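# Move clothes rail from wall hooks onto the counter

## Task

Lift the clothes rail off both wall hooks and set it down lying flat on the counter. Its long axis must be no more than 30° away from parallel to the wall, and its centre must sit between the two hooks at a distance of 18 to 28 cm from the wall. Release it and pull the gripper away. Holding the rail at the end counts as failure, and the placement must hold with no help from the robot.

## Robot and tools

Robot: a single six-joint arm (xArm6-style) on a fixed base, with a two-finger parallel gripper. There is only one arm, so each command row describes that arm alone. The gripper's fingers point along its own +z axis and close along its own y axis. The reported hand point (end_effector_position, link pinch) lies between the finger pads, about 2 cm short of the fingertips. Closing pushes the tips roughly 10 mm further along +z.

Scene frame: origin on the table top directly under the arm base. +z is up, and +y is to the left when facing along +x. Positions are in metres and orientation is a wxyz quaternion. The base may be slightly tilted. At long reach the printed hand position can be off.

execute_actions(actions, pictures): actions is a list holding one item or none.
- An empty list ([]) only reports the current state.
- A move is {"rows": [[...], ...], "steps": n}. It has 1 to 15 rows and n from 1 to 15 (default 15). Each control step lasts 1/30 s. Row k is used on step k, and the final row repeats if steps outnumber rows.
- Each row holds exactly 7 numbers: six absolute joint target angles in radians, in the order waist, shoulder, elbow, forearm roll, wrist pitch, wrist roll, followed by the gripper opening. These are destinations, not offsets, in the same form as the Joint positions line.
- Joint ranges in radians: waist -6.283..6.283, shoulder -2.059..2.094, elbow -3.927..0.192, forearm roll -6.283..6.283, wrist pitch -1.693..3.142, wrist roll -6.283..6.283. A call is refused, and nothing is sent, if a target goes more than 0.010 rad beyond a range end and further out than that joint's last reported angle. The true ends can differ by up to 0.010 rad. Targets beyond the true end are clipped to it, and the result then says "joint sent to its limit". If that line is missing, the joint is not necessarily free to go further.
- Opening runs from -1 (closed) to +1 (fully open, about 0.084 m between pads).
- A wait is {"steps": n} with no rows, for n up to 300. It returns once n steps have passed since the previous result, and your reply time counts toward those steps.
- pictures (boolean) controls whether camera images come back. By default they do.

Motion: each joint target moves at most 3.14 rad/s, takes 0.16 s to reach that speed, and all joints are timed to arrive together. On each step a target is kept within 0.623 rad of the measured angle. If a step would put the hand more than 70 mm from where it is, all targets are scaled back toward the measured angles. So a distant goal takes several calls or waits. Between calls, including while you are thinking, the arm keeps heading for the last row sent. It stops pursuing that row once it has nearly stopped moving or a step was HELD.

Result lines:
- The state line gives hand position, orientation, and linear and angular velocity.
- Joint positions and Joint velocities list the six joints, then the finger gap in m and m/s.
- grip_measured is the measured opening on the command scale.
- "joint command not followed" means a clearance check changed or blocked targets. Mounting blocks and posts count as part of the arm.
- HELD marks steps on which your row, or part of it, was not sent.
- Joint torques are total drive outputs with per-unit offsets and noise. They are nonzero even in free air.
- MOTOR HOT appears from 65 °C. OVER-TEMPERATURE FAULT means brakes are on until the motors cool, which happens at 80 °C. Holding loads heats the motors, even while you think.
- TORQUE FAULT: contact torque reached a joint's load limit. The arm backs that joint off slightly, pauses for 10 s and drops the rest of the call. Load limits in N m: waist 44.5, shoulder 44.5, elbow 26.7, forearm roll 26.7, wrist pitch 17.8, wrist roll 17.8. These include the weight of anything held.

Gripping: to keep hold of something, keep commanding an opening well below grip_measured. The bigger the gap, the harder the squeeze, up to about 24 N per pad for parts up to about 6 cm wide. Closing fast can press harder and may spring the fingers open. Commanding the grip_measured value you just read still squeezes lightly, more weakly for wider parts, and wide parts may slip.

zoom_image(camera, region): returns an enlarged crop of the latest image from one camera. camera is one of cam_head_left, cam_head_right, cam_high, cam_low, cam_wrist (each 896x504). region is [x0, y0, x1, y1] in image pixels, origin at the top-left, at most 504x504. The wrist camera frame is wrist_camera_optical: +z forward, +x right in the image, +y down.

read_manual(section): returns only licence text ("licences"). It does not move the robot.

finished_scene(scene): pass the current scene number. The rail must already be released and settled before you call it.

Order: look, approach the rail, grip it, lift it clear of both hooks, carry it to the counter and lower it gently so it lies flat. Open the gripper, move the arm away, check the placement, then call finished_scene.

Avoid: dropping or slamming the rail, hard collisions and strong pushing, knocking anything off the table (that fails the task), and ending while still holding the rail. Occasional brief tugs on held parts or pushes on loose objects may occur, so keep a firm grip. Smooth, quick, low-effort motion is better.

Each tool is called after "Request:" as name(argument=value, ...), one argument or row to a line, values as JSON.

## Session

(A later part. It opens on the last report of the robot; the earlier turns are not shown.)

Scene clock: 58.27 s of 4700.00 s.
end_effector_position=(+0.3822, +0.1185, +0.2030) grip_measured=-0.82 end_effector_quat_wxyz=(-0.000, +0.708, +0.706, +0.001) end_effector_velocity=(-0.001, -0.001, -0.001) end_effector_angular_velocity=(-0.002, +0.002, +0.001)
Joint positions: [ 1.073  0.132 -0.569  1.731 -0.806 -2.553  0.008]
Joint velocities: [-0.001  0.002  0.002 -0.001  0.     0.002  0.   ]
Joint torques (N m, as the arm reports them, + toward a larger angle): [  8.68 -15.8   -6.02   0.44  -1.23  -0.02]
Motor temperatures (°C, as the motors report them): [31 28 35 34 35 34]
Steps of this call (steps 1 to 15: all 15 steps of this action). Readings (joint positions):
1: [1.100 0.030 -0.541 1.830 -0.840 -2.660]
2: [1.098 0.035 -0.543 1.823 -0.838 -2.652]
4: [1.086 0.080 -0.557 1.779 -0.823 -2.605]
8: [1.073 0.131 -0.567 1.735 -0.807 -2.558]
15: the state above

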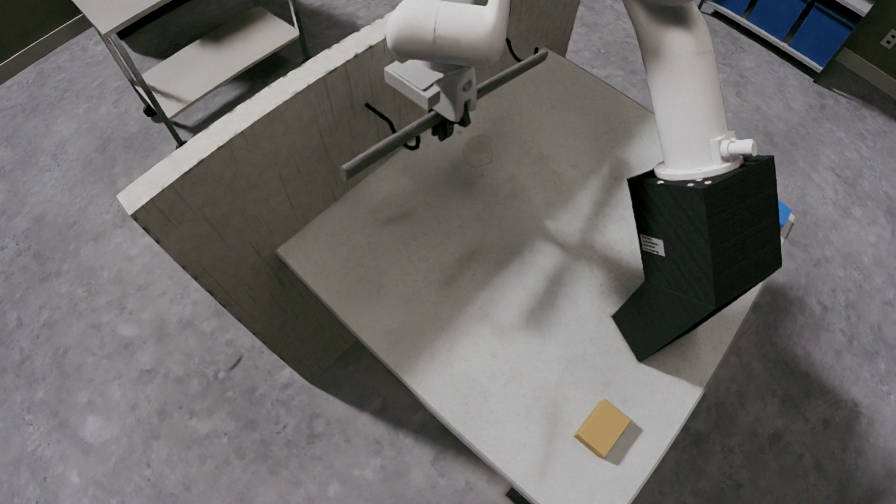

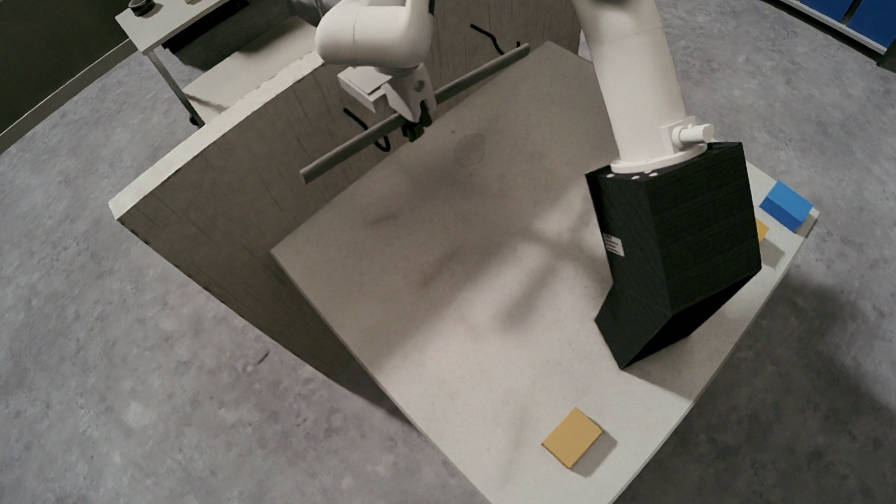

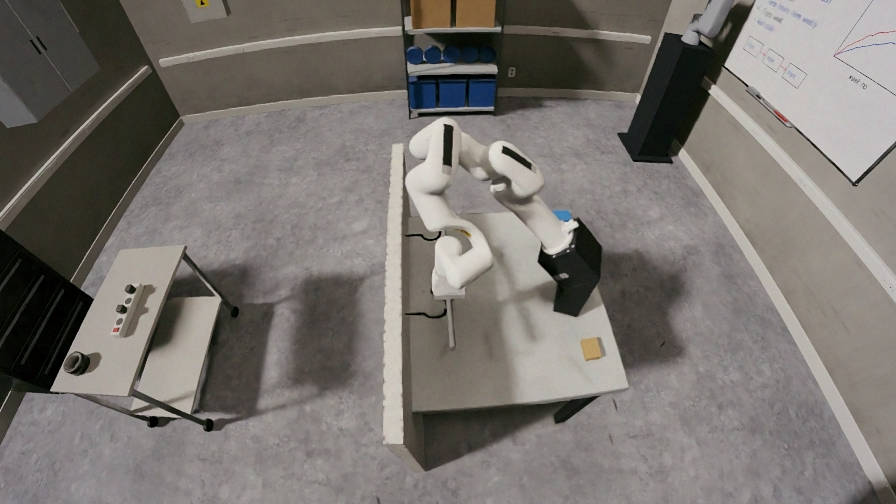

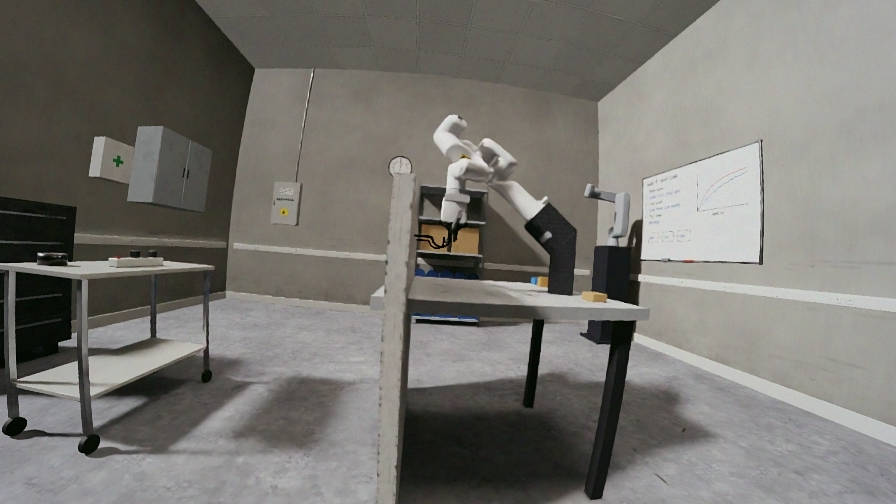

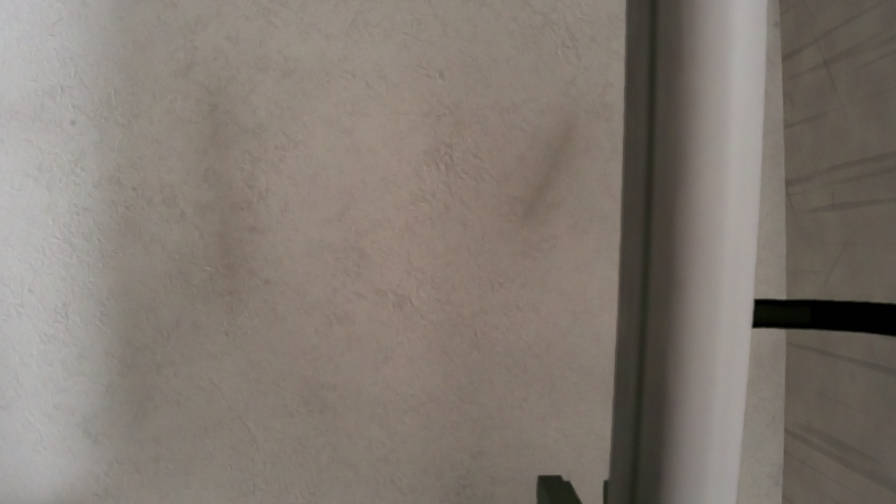

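Request:
execute_actions(
  actions=[
    {"rows":[[0.845,0.39,-0.54,1.255,-0.86,-2.15,-0.8]],"steps":15},
  ],
  pictures=false,
)

Request:
execute_actions(
  actions=[
    {"rows":[[0.616,0.642,-0.508,0.78,-0.919,-1.753,-0.8]],"steps":15},
  ],
)

Scene clock: 60.40 s of 4700.00 s.
end_effector_position=(+0.3816, +0.0891, +0.1154) grip_measured=-0.67 end_effector_quat_wxyz=(+0.048, +0.714, +0.699, -0.003) end_effector_velocity=(+0.019, +0.013, +0.004) end_effector_angular_velocity=(+0.033, -0.045, -0.025)
Joint positions: [ 0.845  0.389 -0.541  1.258 -0.86  -2.152  0.014]
Joint velocities: [ 0.006 -0.011 -0.019 -0.036 -0.01   0.036 -0.001]
Joint torques (N m, as the arm reports them, + toward a larger angle): [  8.91 -17.37   1.17   0.32  -1.59  -0.27]
Motor temperatures (°C, as the motors report them): [31 28 35 34 35 34]
Steps of this call (steps 1 to 15: the robot went on to your last target; steps 16 to 49: nothing new was sent; steps 50 to 64: all 15 steps of this action). Readings (joint positions):
50: [1.073 0.133 -0.569 1.730 -0.806 -2.552]
51: [1.070 0.136 -0.569 1.723 -0.807 -2.546]
53: [1.042 0.168 -0.567 1.660 -0.815 -2.492]
57: [0.913 0.315 -0.549 1.395 -0.843 -2.270]
64: the state above

Scene clock: 70.67 s of 4700.00 s.
end_effector_position=(+0.3967, +0.0895, +0.0913) grip_measured=-0.67 end_effector_quat_wxyz=(+0.057, +0.732, +0.677, +0.044) end_effector_velocity=(+0.000, +0.000, +0.000) end_effector_angular_velocity=(+0.001, -0.000, +0.001)
Joint positions: [ 0.736  0.455 -0.527  0.983 -0.927 -1.926  0.014]
Joint velocities: [ 0. -0. -0. -0.  0. -0.  0.]
Joint torques (N m, as the arm reports them, + toward a larger angle): [  8.22 -17.75   3.2    0.13  -1.45  -0.18]
Motor temperatures (°C, as the motors report them): [31 28 35 34 35 34]
TORQUE FAULT: the external load on joint 2 (shoulder) reached its load limit, and the arm stopped for 10 seconds. The arm's remaining commands of this call were not run. Joint 2 (shoulder) moved back by up to 3 degrees. The arm holds there, with its grip as last carried out, and accepts commands again: back off and push less far. The arm stops again, at the same cost, whenever a joint's load reaches its limit.
The stop began at step 8 of this call (marked STOPPED below). From that step on the arm followed nothing that you had sent. 8 steps, steps kept back included, did not run and will not run. Nothing is kept back now, and the robot has no last target.
Steps of this call (steps 1 to 7: the first 7 steps of this action; steps 8 to 308: the stop). Readings (joint positions):
1: [0.845 0.389 -0.541 1.256 -0.860 -2.151]
2: [0.843 0.392 -0.541 1.248 -0.862 -2.144]
4: [0.814 0.423 -0.539 1.185 -0.870 -2.090]
8: [0.739 0.506 -0.522 0.971 -0.955 -1.920] STOPPED
308: the state above

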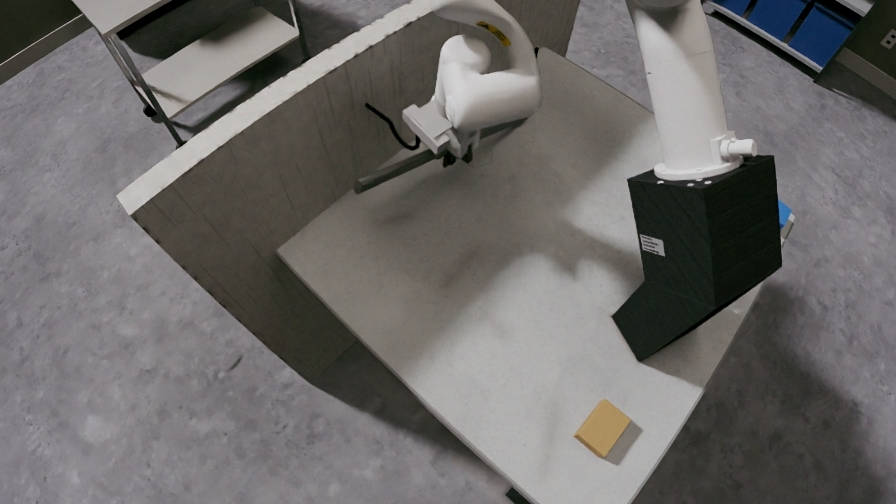

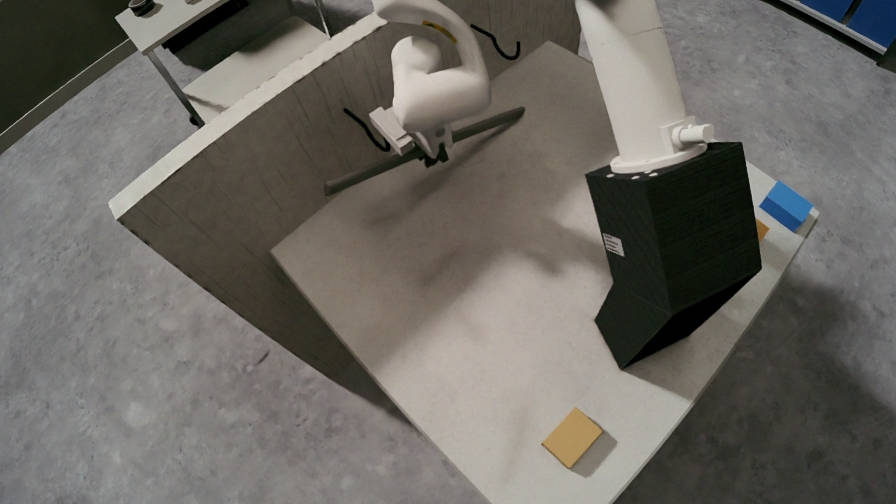

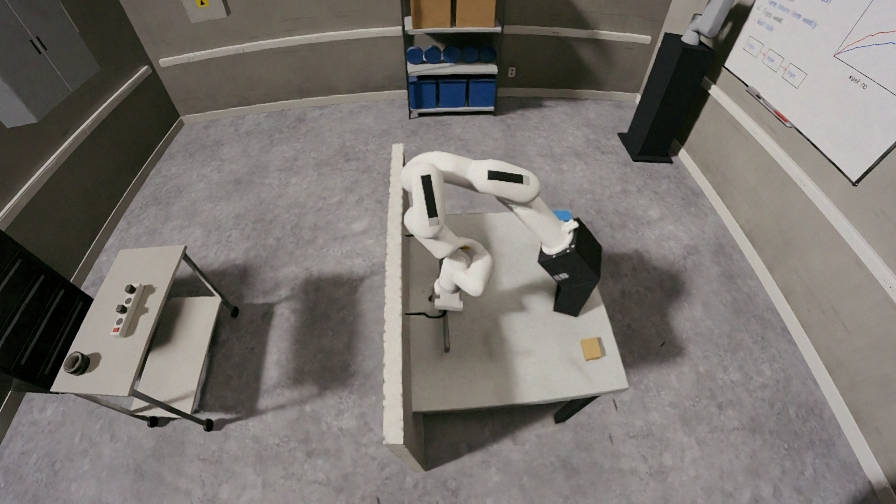

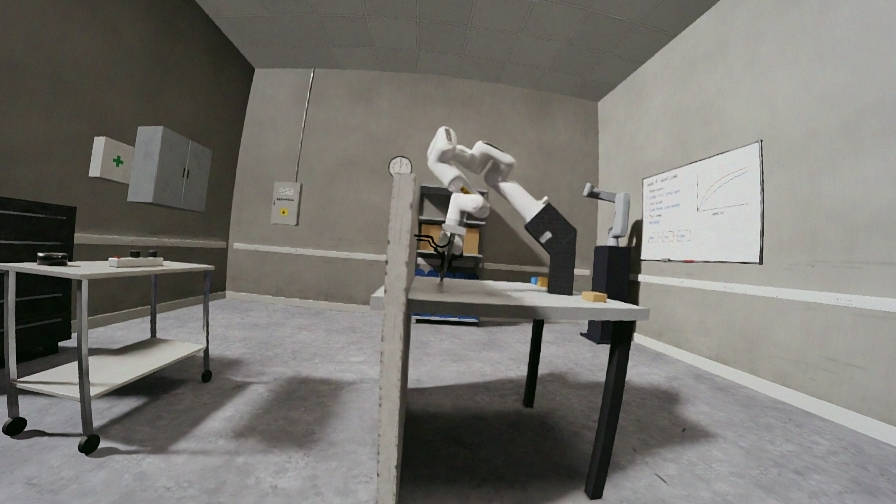

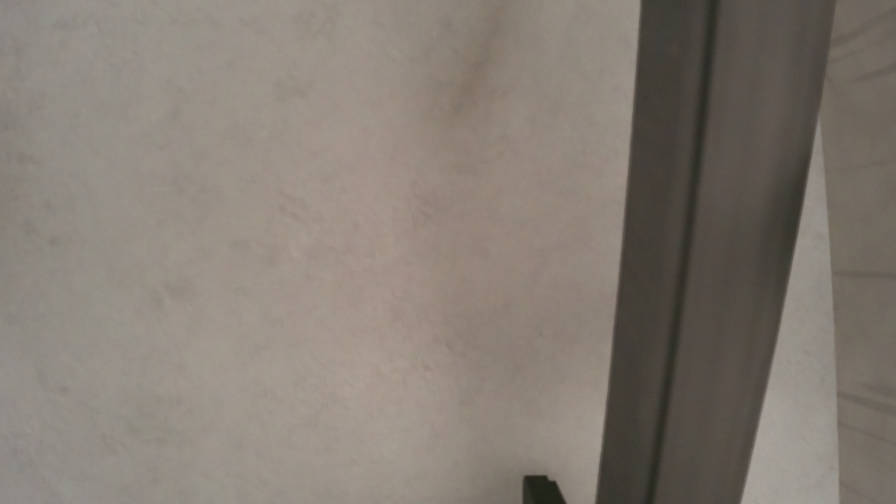

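Request:
execute_actions(
  actions=[
    {"rows":[[0.87,0.39,-0.50,1.23,-0.86,-2.07,-0.8]],"steps":12},
  ],
  pictures=false,
)

Request:
execute_actions(
  actions=[
    {"rows":[[0.98,0.42,-0.37,1.2,-0.86,-1.86,-0.8]],"steps":15},
  ],
)

Scene clock: 73.07 s of 4700.00 s.
end_effector_position=(+0.3684, +0.0946, +0.1190) grip_measured=-0.67 end_effector_quat_wxyz=(+0.039, +0.720, +0.692, +0.003) end_effector_velocity=(-0.005, -0.006, -0.001) end_effector_angular_velocity=(-0.016, +0.019, -0.002)
Joint positions: [ 0.869  0.39  -0.5    1.228 -0.861 -2.069  0.014]
Joint velocities: [-0.002 -0.     0.     0.029  0.008 -0.02   0.   ]
Joint torques (N m, as the arm reports them, + toward a larger angle): [  8.53 -17.28   0.5    0.22  -1.46  -0.04]
Motor temperatures (°C, as the motors report them): [31 28 35 34 35 34]
Steps of this call (steps 1 to 60: nothing new was sent; steps 61 to 72: all 12 steps of this action). Readings (joint positions):
61: [0.736 0.455 -0.527 0.983 -0.927 -1.926]
62: [0.739 0.453 -0.526 0.991 -0.925 -1.931]
64: [0.771 0.438 -0.519 1.053 -0.907 -1.967]
68: [0.861 0.395 -0.501 1.208 -0.866 -2.056]
72: the state above

Scene clock: 73.57 s of 4700.00 s.
end_effector_position=(+0.3108, +0.1031, +0.1331) grip_measured=-0.67 end_effector_quat_wxyz=(+0.010, +0.724, +0.690, -0.003) end_effector_velocity=(-0.004, -0.003, +0.000) end_effector_angular_velocity=(-0.005, +0.006, +0.001)
Joint positions: [ 0.979  0.42  -0.371  1.2   -0.86  -1.86   0.014]
Joint velocities: [0.001 0.001 0.008 0.002 0.    0.004 0.   ]
Joint torques (N m, as the arm reports them, + toward a larger angle): [  8.35 -15.02   1.76   0.26  -1.36  -0.1 ]
Motor temperatures (°C, as the motors report them): [31 28 35 34 35 34]
Steps of this call (steps 1 to 15: all 15 steps of this action). Readings (joint positions):
1: [0.869 0.391 -0.500 1.228 -0.860 -2.069]
2: [0.872 0.391 -0.496 1.227 -0.861 -2.061]
4: [0.903 0.399 -0.463 1.218 -0.861 -2.000]
8: [0.974 0.420 -0.373 1.202 -0.859 -1.877]
15: the state above

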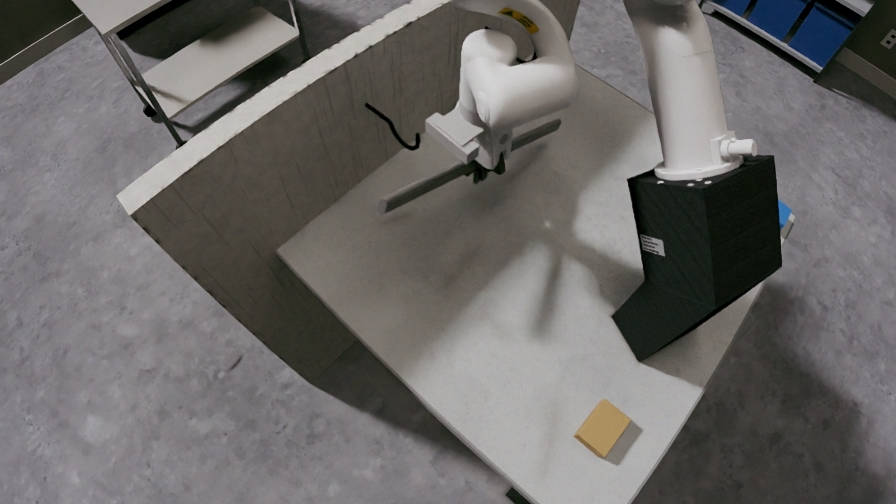

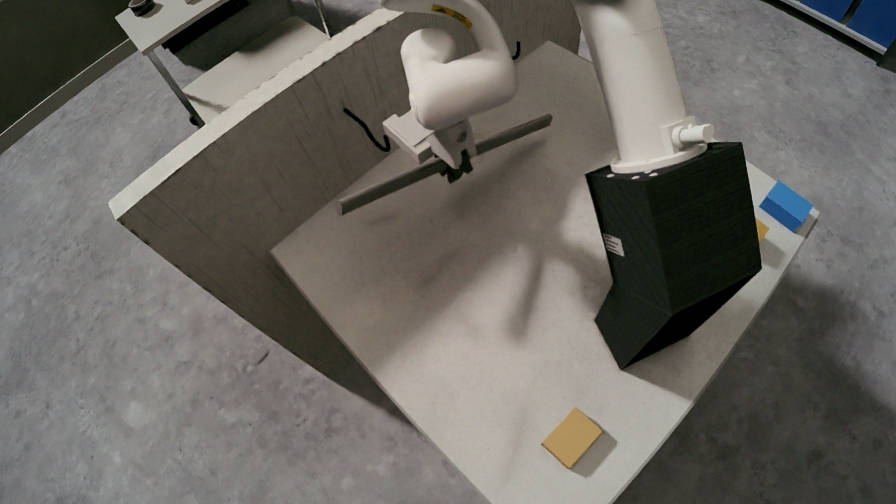

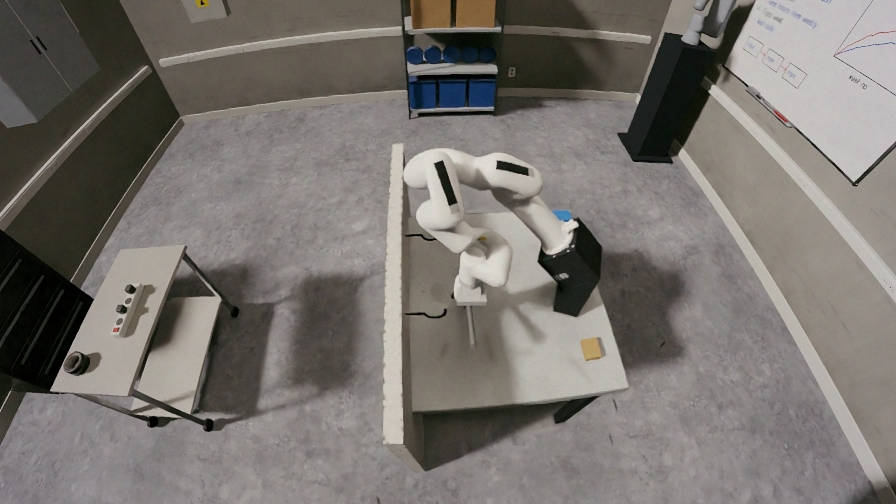

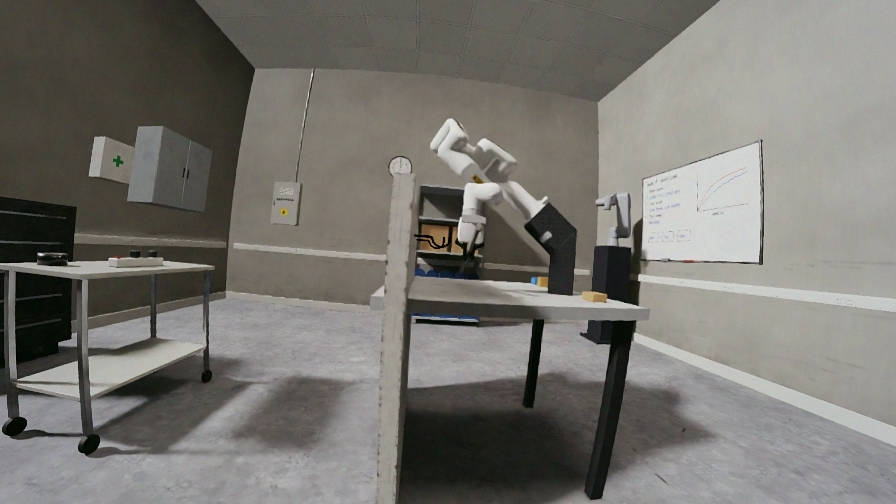

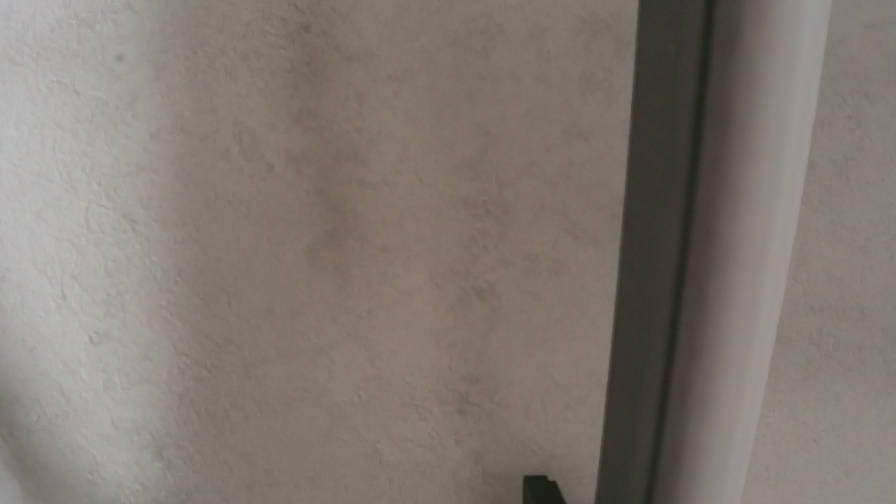

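Request:
execute_actions(
  actions=[
    {"rows":[[0.83,0.55,-0.40,0.96,-0.89,-1.72,-0.8]],"steps":15},
  ],
  pictures=false,
)

Request:
execute_actions(
  actions=[
    {"rows":[[0.72,0.6,-0.455,0.87,-0.905,-1.735,-0.8],[0.72,0.6,-0.455,0.87,-0.905,-1.735,-0.8],[0.72,0.6,-0.455,0.87,-0.905,-1.735,-0.8],[0.72,0.6,-0.455,0.87,-0.905,-1.735,-0.8],[0.72,0.6,-0.455,0.87,-0.905,-1.735,-0.8],[0.72,0.6,-0.455,0.87,-0.905,-1.735,-0.8],[0.616,0.642,-0.508,0.78,-0.919,-1.753,-0.8]],"steps":15},
  ],
)

Scene clock: 75.33 s of 4700.00 s.
end_effector_position=(+0.2986, +0.1014, +0.0916) grip_measured=-0.67 end_effector_quat_wxyz=(-0.007, +0.730, +0.683, -0.003) end_effector_velocity=(+0.000, -0.000, +0.000) end_effector_angular_velocity=(-0.000, -0.003, -0.001)
Joint positions: [ 0.831  0.549 -0.4    0.961 -0.89  -1.72   0.014]
Joint velocities: [-0.    -0.     0.003 -0.003 -0.004  0.004 -0.   ]
Joint torques (N m, as the arm reports them, + toward a larger angle): [  8.44 -15.06   5.43   0.27  -1.3   -0.16]
Motor temperatures (°C, as the motors report them): [31 28 35 34 35 34]
Steps of this call (steps 1 to 15: the robot went on to your last target; steps 16 to 38: nothing new was sent; steps 39 to 53: all 15 steps of this action). Readings (joint positions):
39: [0.980 0.420 -0.370 1.199 -0.860 -1.860]
40: [0.976 0.424 -0.371 1.192 -0.861 -1.855]
42: [0.939 0.455 -0.379 1.130 -0.870 -1.818]
46: [0.840 0.542 -0.397 0.981 -0.886 -1.733]
53: the state above

Scene clock: 75.83 s of 4700.00 s.
end_effector_position=(+0.3193, +0.0790, +0.0403) grip_measured=-0.67 end_effector_quat_wxyz=(+0.001, +0.734, +0.679, -0.002) end_effector_velocity=(+0.001, +0.002, -0.005) end_effector_angular_velocity=(+0.013, -0.005, +0.020)
Joint positions: [ 0.617  0.641 -0.507  0.782 -0.919 -1.752  0.014]
Joint velocities: [-0.019  0.012 -0.007 -0.038 -0.007 -0.007  0.   ]
Joint torques (N m, as the arm reports them, + toward a larger angle): [  8.92 -16.93   7.51   0.12  -1.29  -0.15]
Motor temperatures (°C, as the motors report them): [31 28 35 34 35 34]
Steps of this call (steps 1 to 15: all 15 steps of this action). Readings (joint positions):
1: [0.830 0.549 -0.400 0.960 -0.890 -1.720]
2: [0.824 0.552 -0.403 0.954 -0.891 -1.722]
4: [0.777 0.574 -0.427 0.914 -0.898 -1.728]
8: [0.716 0.601 -0.457 0.867 -0.906 -1.736]
15: the state above

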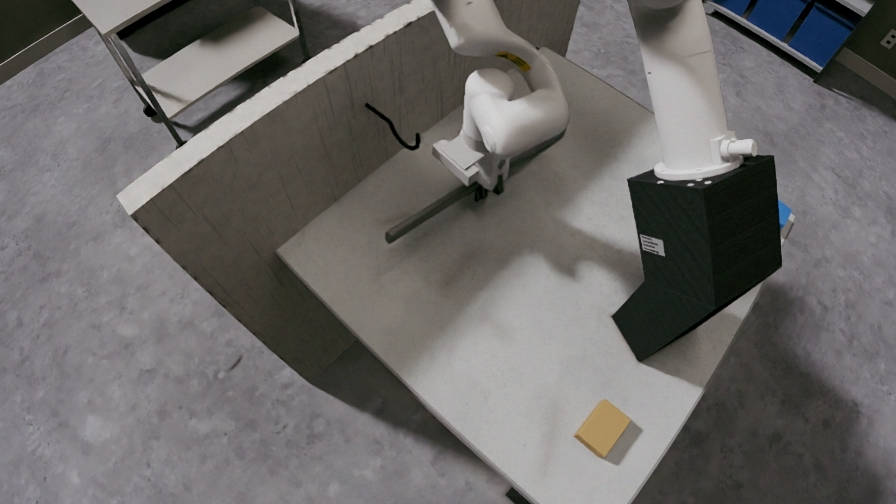

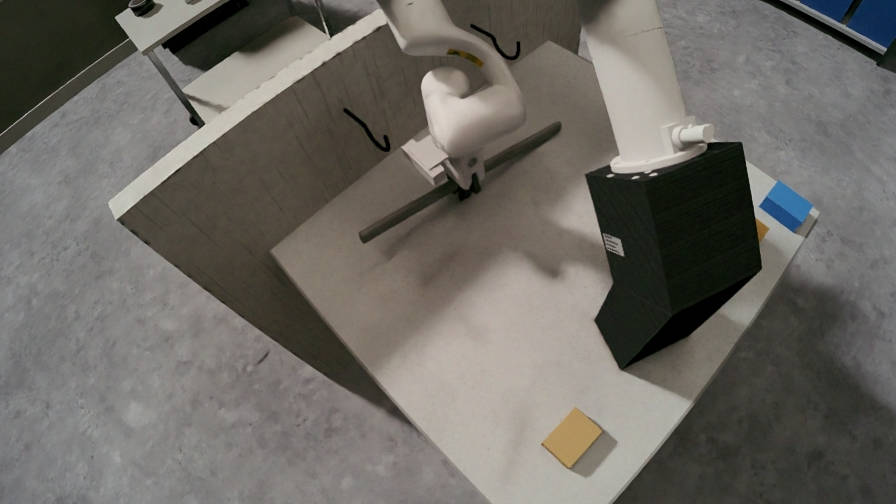

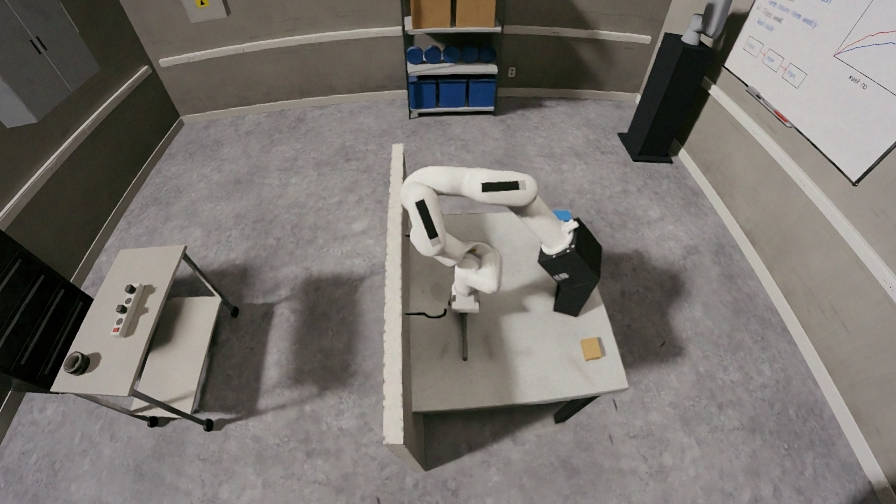

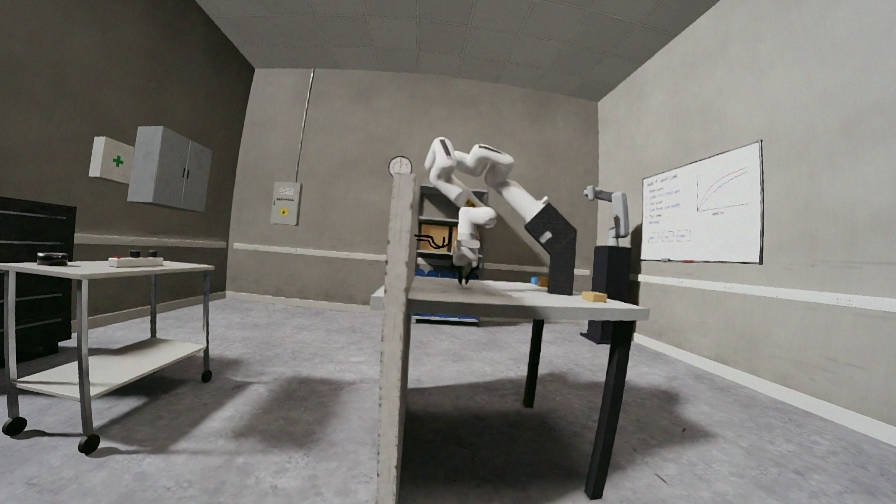

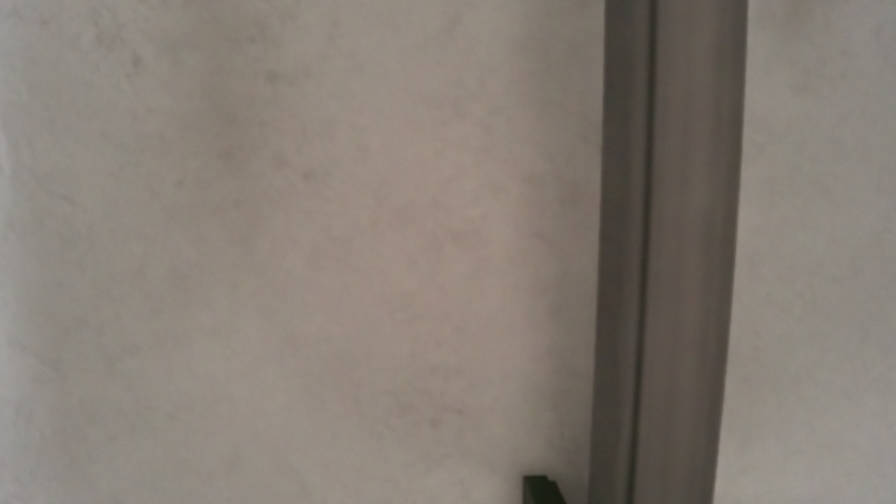

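Open slowly, then lift.

Request:
execute_actions(
  actions=[
    {"rows":[[0.616,0.642,-0.508,0.78,-0.919,-1.753,-0.65],[0.616,0.642,-0.508,0.78,-0.919,-1.753,-0.6],[0.616,0.642,-0.508,0.78,-0.919,-1.753,-0.55],[0.616,0.642,-0.508,0.78,-0.919,-1.753,-0.5],[0.616,0.642,-0.508,0.78,-0.919,-1.753,-0.4],[0.616,0.642,-0.508,0.78,-0.919,-1.753,-0.3],[0.616,0.642,-0.508,0.78,-0.919,-1.753,-0.1],[0.616,0.642,-0.508,0.78,-0.919,-1.753,0.1],[0.616,0.642,-0.508,0.78,-0.919,-1.753,0.4],[0.616,0.642,-0.508,0.78,-0.919,-1.753,0.7]],"steps":15},
  ],
  pictures=false,
)

Request:
execute_actions(
  actions=[
    {"rows":[[0.83,0.55,-0.40,0.96,-0.89,-1.72,0.7]],"steps":15},
  ],
)

Scene clock: 77.83 s of 4700.00 s.
end_effector_position=(+0.3197, +0.0792, +0.0399) grip_measured=+0.69 end_effector_quat_wxyz=(+0.001, +0.734, +0.679, -0.002) end_effector_velocity=(-0.000, -0.000, -0.000) end_effector_angular_velocity=(-0.001, +0.001, -0.001)
Joint positions: [ 0.616  0.642 -0.508  0.78  -0.919 -1.753  0.072]
Joint velocities: [-0.001  0.    -0.     0.     0.     0.     0.006]
Joint torques (N m, as the arm reports them, + toward a larger angle): [  7.66 -15.9    7.28   0.15  -1.2   -0.08]
Motor temperatures (°C, as the motors report them): [31 28 35 34 35 34]
Steps of this call (steps 1 to 15: the robot went on to your last target; steps 16 to 45: nothing new was sent; steps 46 to 60: all 15 steps of this action). Readings (joint positions):
46: [0.616 0.642 -0.508 0.780 -0.919 -1.753]
47: [0.616 0.642 -0.508 0.780 -0.919 -1.753]
49: [0.616 0.642 -0.508 0.780 -0.919 -1.753]
53: [0.616 0.642 -0.508 0.780 -0.919 -1.753]
60: the state above

Scene clock: 78.33 s of 4700.00 s.
end_effector_position=(+0.2983, +0.1010, +0.0910) grip_measured=+0.70 end_effector_quat_wxyz=(-0.008, +0.730, +0.683, -0.004) end_effector_velocity=(-0.001, -0.001, +0.000) end_effector_angular_velocity=(-0.002, +0.001, -0.001)
Joint positions: [ 0.829  0.55  -0.401  0.96  -0.89  -1.72   0.073]
Joint velocities: [ 0.001 -0.001  0.001  0.004  0.001  0.     0.   ]
Joint torques (N m, as the arm reports them, + toward a larger angle): [  7.87 -15.37   5.05   0.17  -0.98  -0.07]
Motor temperatures (°C, as the motors report them): [31 28 35 34 35 34]
Steps of this call (steps 1 to 15: all 15 steps of this action). Readings (joint positions):
1: [0.616 0.642 -0.508 0.780 -0.919 -1.753]
2: [0.622 0.639 -0.505 0.787 -0.918 -1.752]
4: [0.680 0.614 -0.475 0.839 -0.909 -1.742]
8: [0.819 0.555 -0.406 0.946 -0.893 -1.723]
15: the state above

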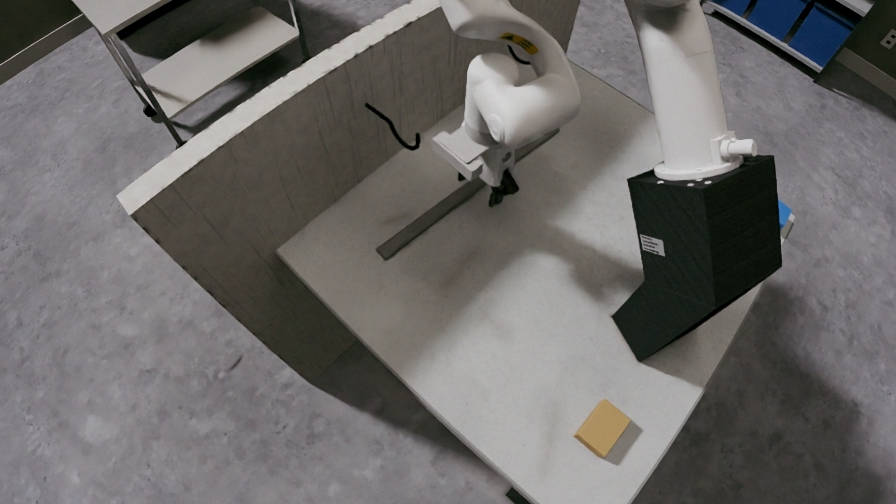

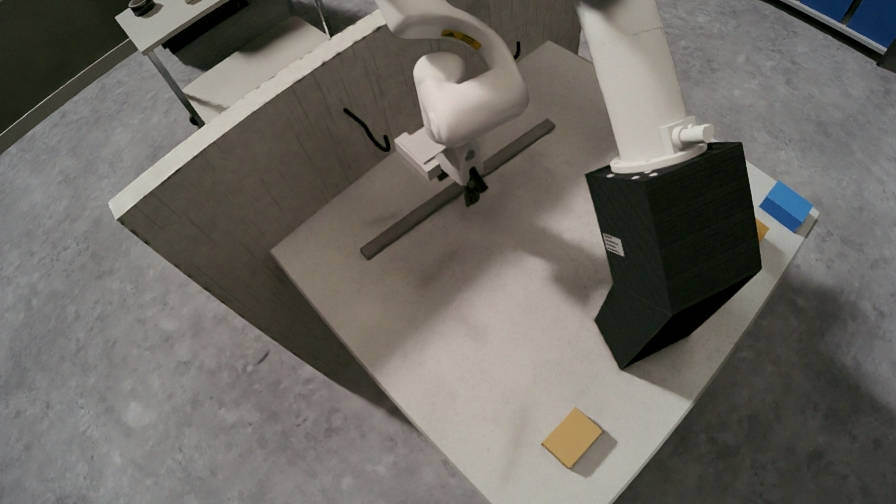

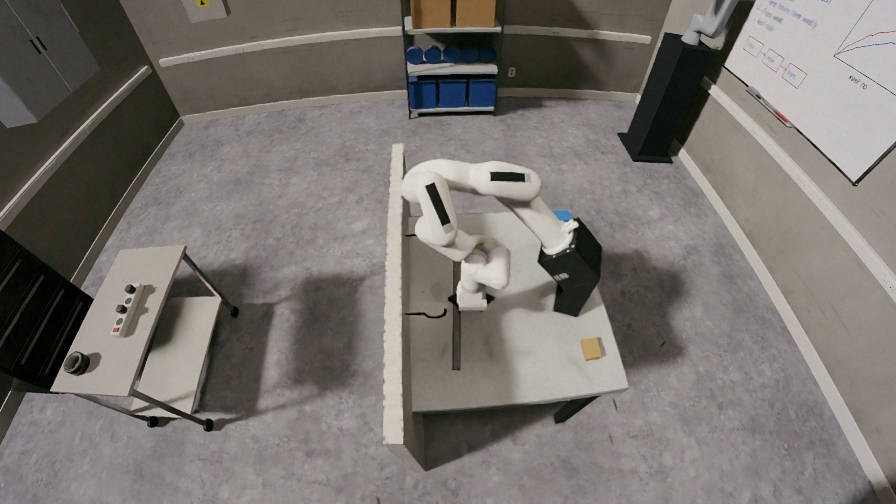

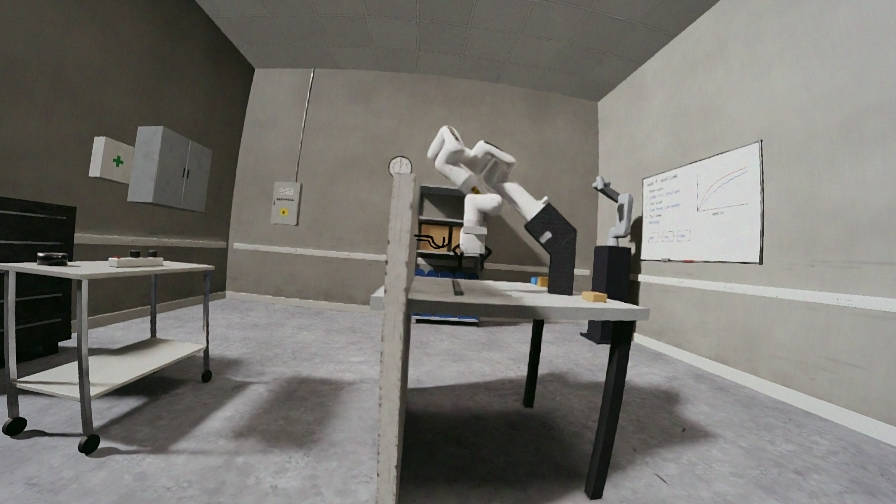

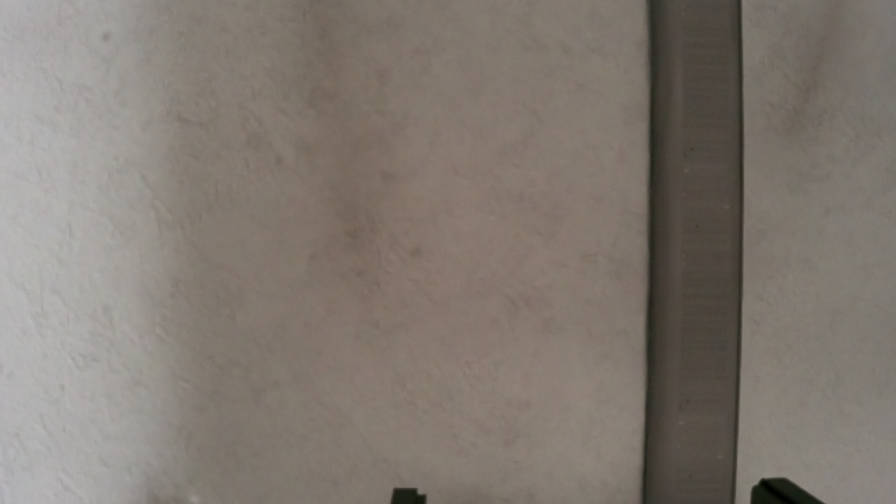

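Request:
execute_actions(
  actions=[
    {"rows":[[0.59,0.57,-0.605,0.80,-0.87,-1.69,0.8]],"steps":15},
  ],
  pictures=false,
)

Request:
execute_actions(
  actions=[
    {"rows":[[0.566,0.645,-0.605,0.776,-0.861,-1.677,0.8]],"steps":12},
  ],
)

Scene clock: 94.47 s of 4700.00 s.
end_effector_position=(+0.3162, +0.0853, +0.0631) grip_measured=+0.80 end_effector_quat_wxyz=(-0.008, +0.754, +0.657, -0.007) end_effector_velocity=(+0.000, +0.000, -0.000) end_effector_angular_velocity=(+0.000, -0.000, -0.000)
Joint positions: [ 0.691  0.566 -0.456  0.862 -0.875 -1.707  0.077]
Joint velocities: [-0.  0. -0. -0. -0.  0. -0.]
Joint torques (N m, as the arm reports them, + toward a larger angle): [  7.85 -15.88   5.99   0.24  -1.13  -0.05]
Motor temperatures (°C, as the motors report them): [31 28 35 34 35 34]
TORQUE FAULT: the external load on joint 3 (elbow) reached its load limit, and the arm stopped for 10 seconds. The arm's remaining commands of this call were not run. Joint 3 (elbow) moved back by up to 3 degrees. The arm holds there, with its grip as last carried out, and accepts commands again: back off and push less far. The arm stops again, at the same cost, whenever a joint's load reaches its limit.
The stop began at step 97 of this call (marked STOPPED below). From that step on the arm followed nothing that you had sent. 9 steps, steps kept back included, did not run and will not run. Nothing is kept back now, and the robot has no last target.
Steps of this call (steps 1 to 15: the robot went on to your last target; steps 16 to 90: nothing new was sent; then 2.90 s passed at rest; steps 91 to 96: the first 6 steps of this action; steps 97 to 397: the stop). Readings (joint positions):
91: [0.830 0.550 -0.400 0.960 -0.890 -1.720]
92: [0.823 0.551 -0.405 0.955 -0.889 -1.719]
94: [0.767 0.557 -0.451 0.916 -0.884 -1.712]
97: [0.678 0.567 -0.517 0.861 -0.876 -1.706] STOPPED
98: [0.682 0.564 -0.514 0.862 -0.877 -1.705]
397: the state above

Scene clock: 94.50 s of 4700.00 s.
end_effector_position=(+0.3162, +0.0853, +0.0631) grip_measured=+0.80 end_effector_quat_wxyz=(-0.008, +0.754, +0.657, -0.007) end_effector_velocity=(-0.000, +0.000, +0.000) end_effector_angular_velocity=(+0.000, +0.000, +0.000)
Joint positions: [ 0.691  0.566 -0.456  0.862 -0.875 -1.707  0.077]
Joint velocities: [ 0. -0.  0. -0. -0.  0.  0.]
Joint torques (N m, as the arm reports them, + toward a larger angle): [  7.96 -16.01   5.96   0.2   -1.07  -0.14]
Motor temperatures (°C, as the motors report them): [31 28 35 34 35 34]
A stop began in an earlier call of the same reply, so what this call sent did not run. Send another action.
Steps of this call (step 1: nothing new was sent). Readings (joint positions):
1: the state above

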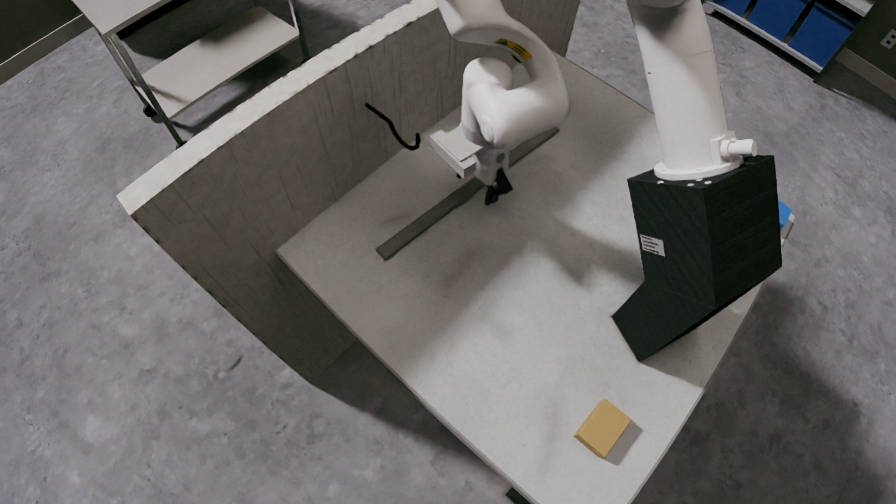

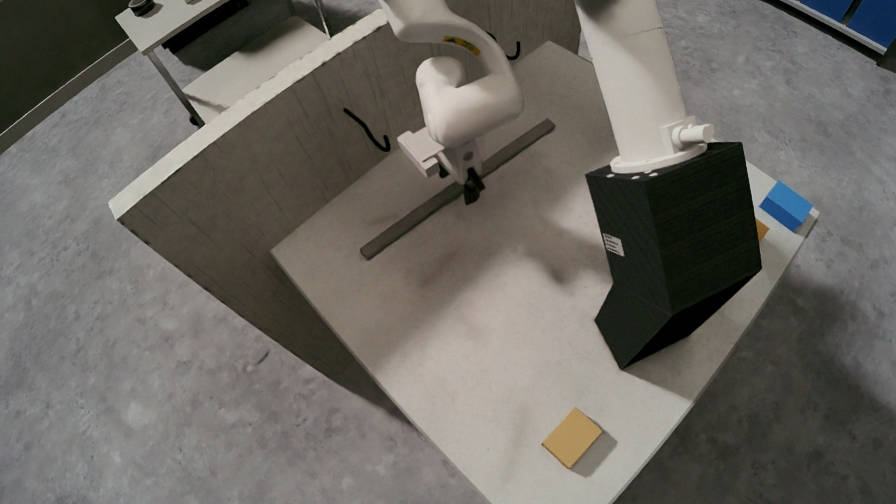

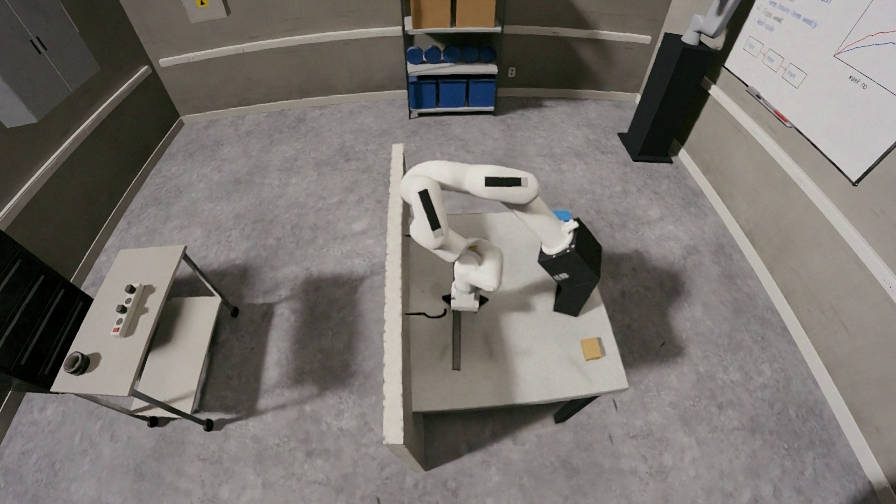

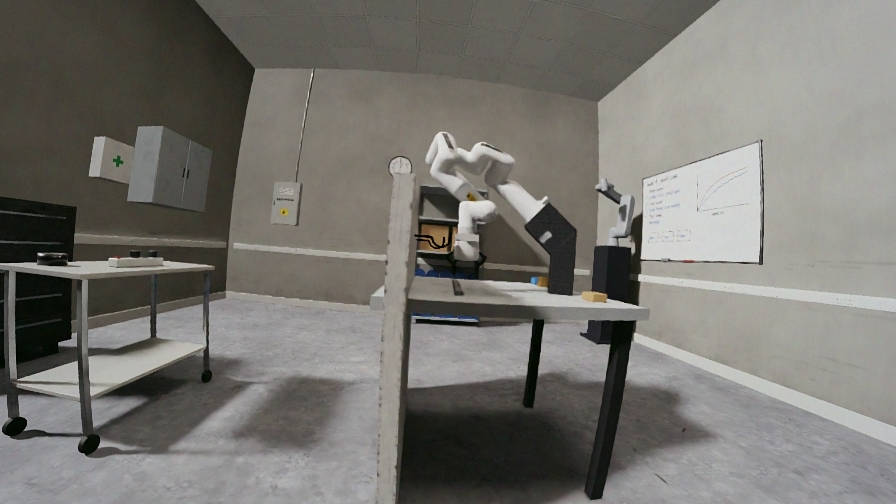

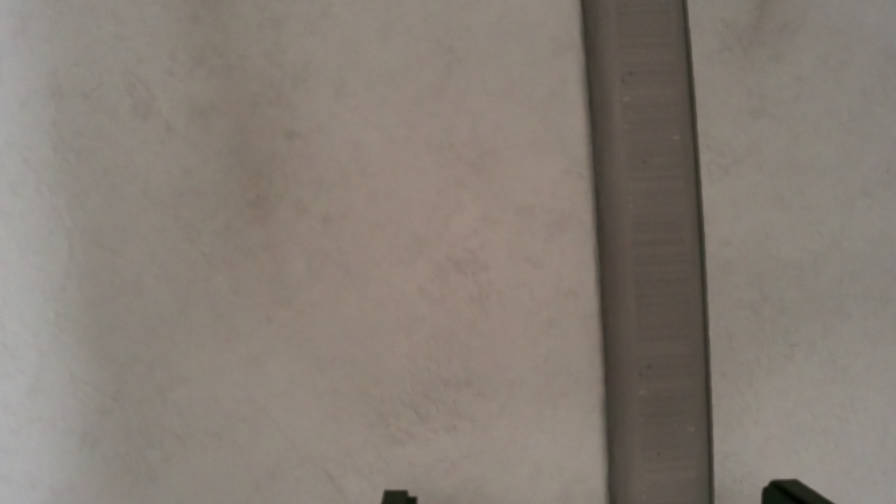

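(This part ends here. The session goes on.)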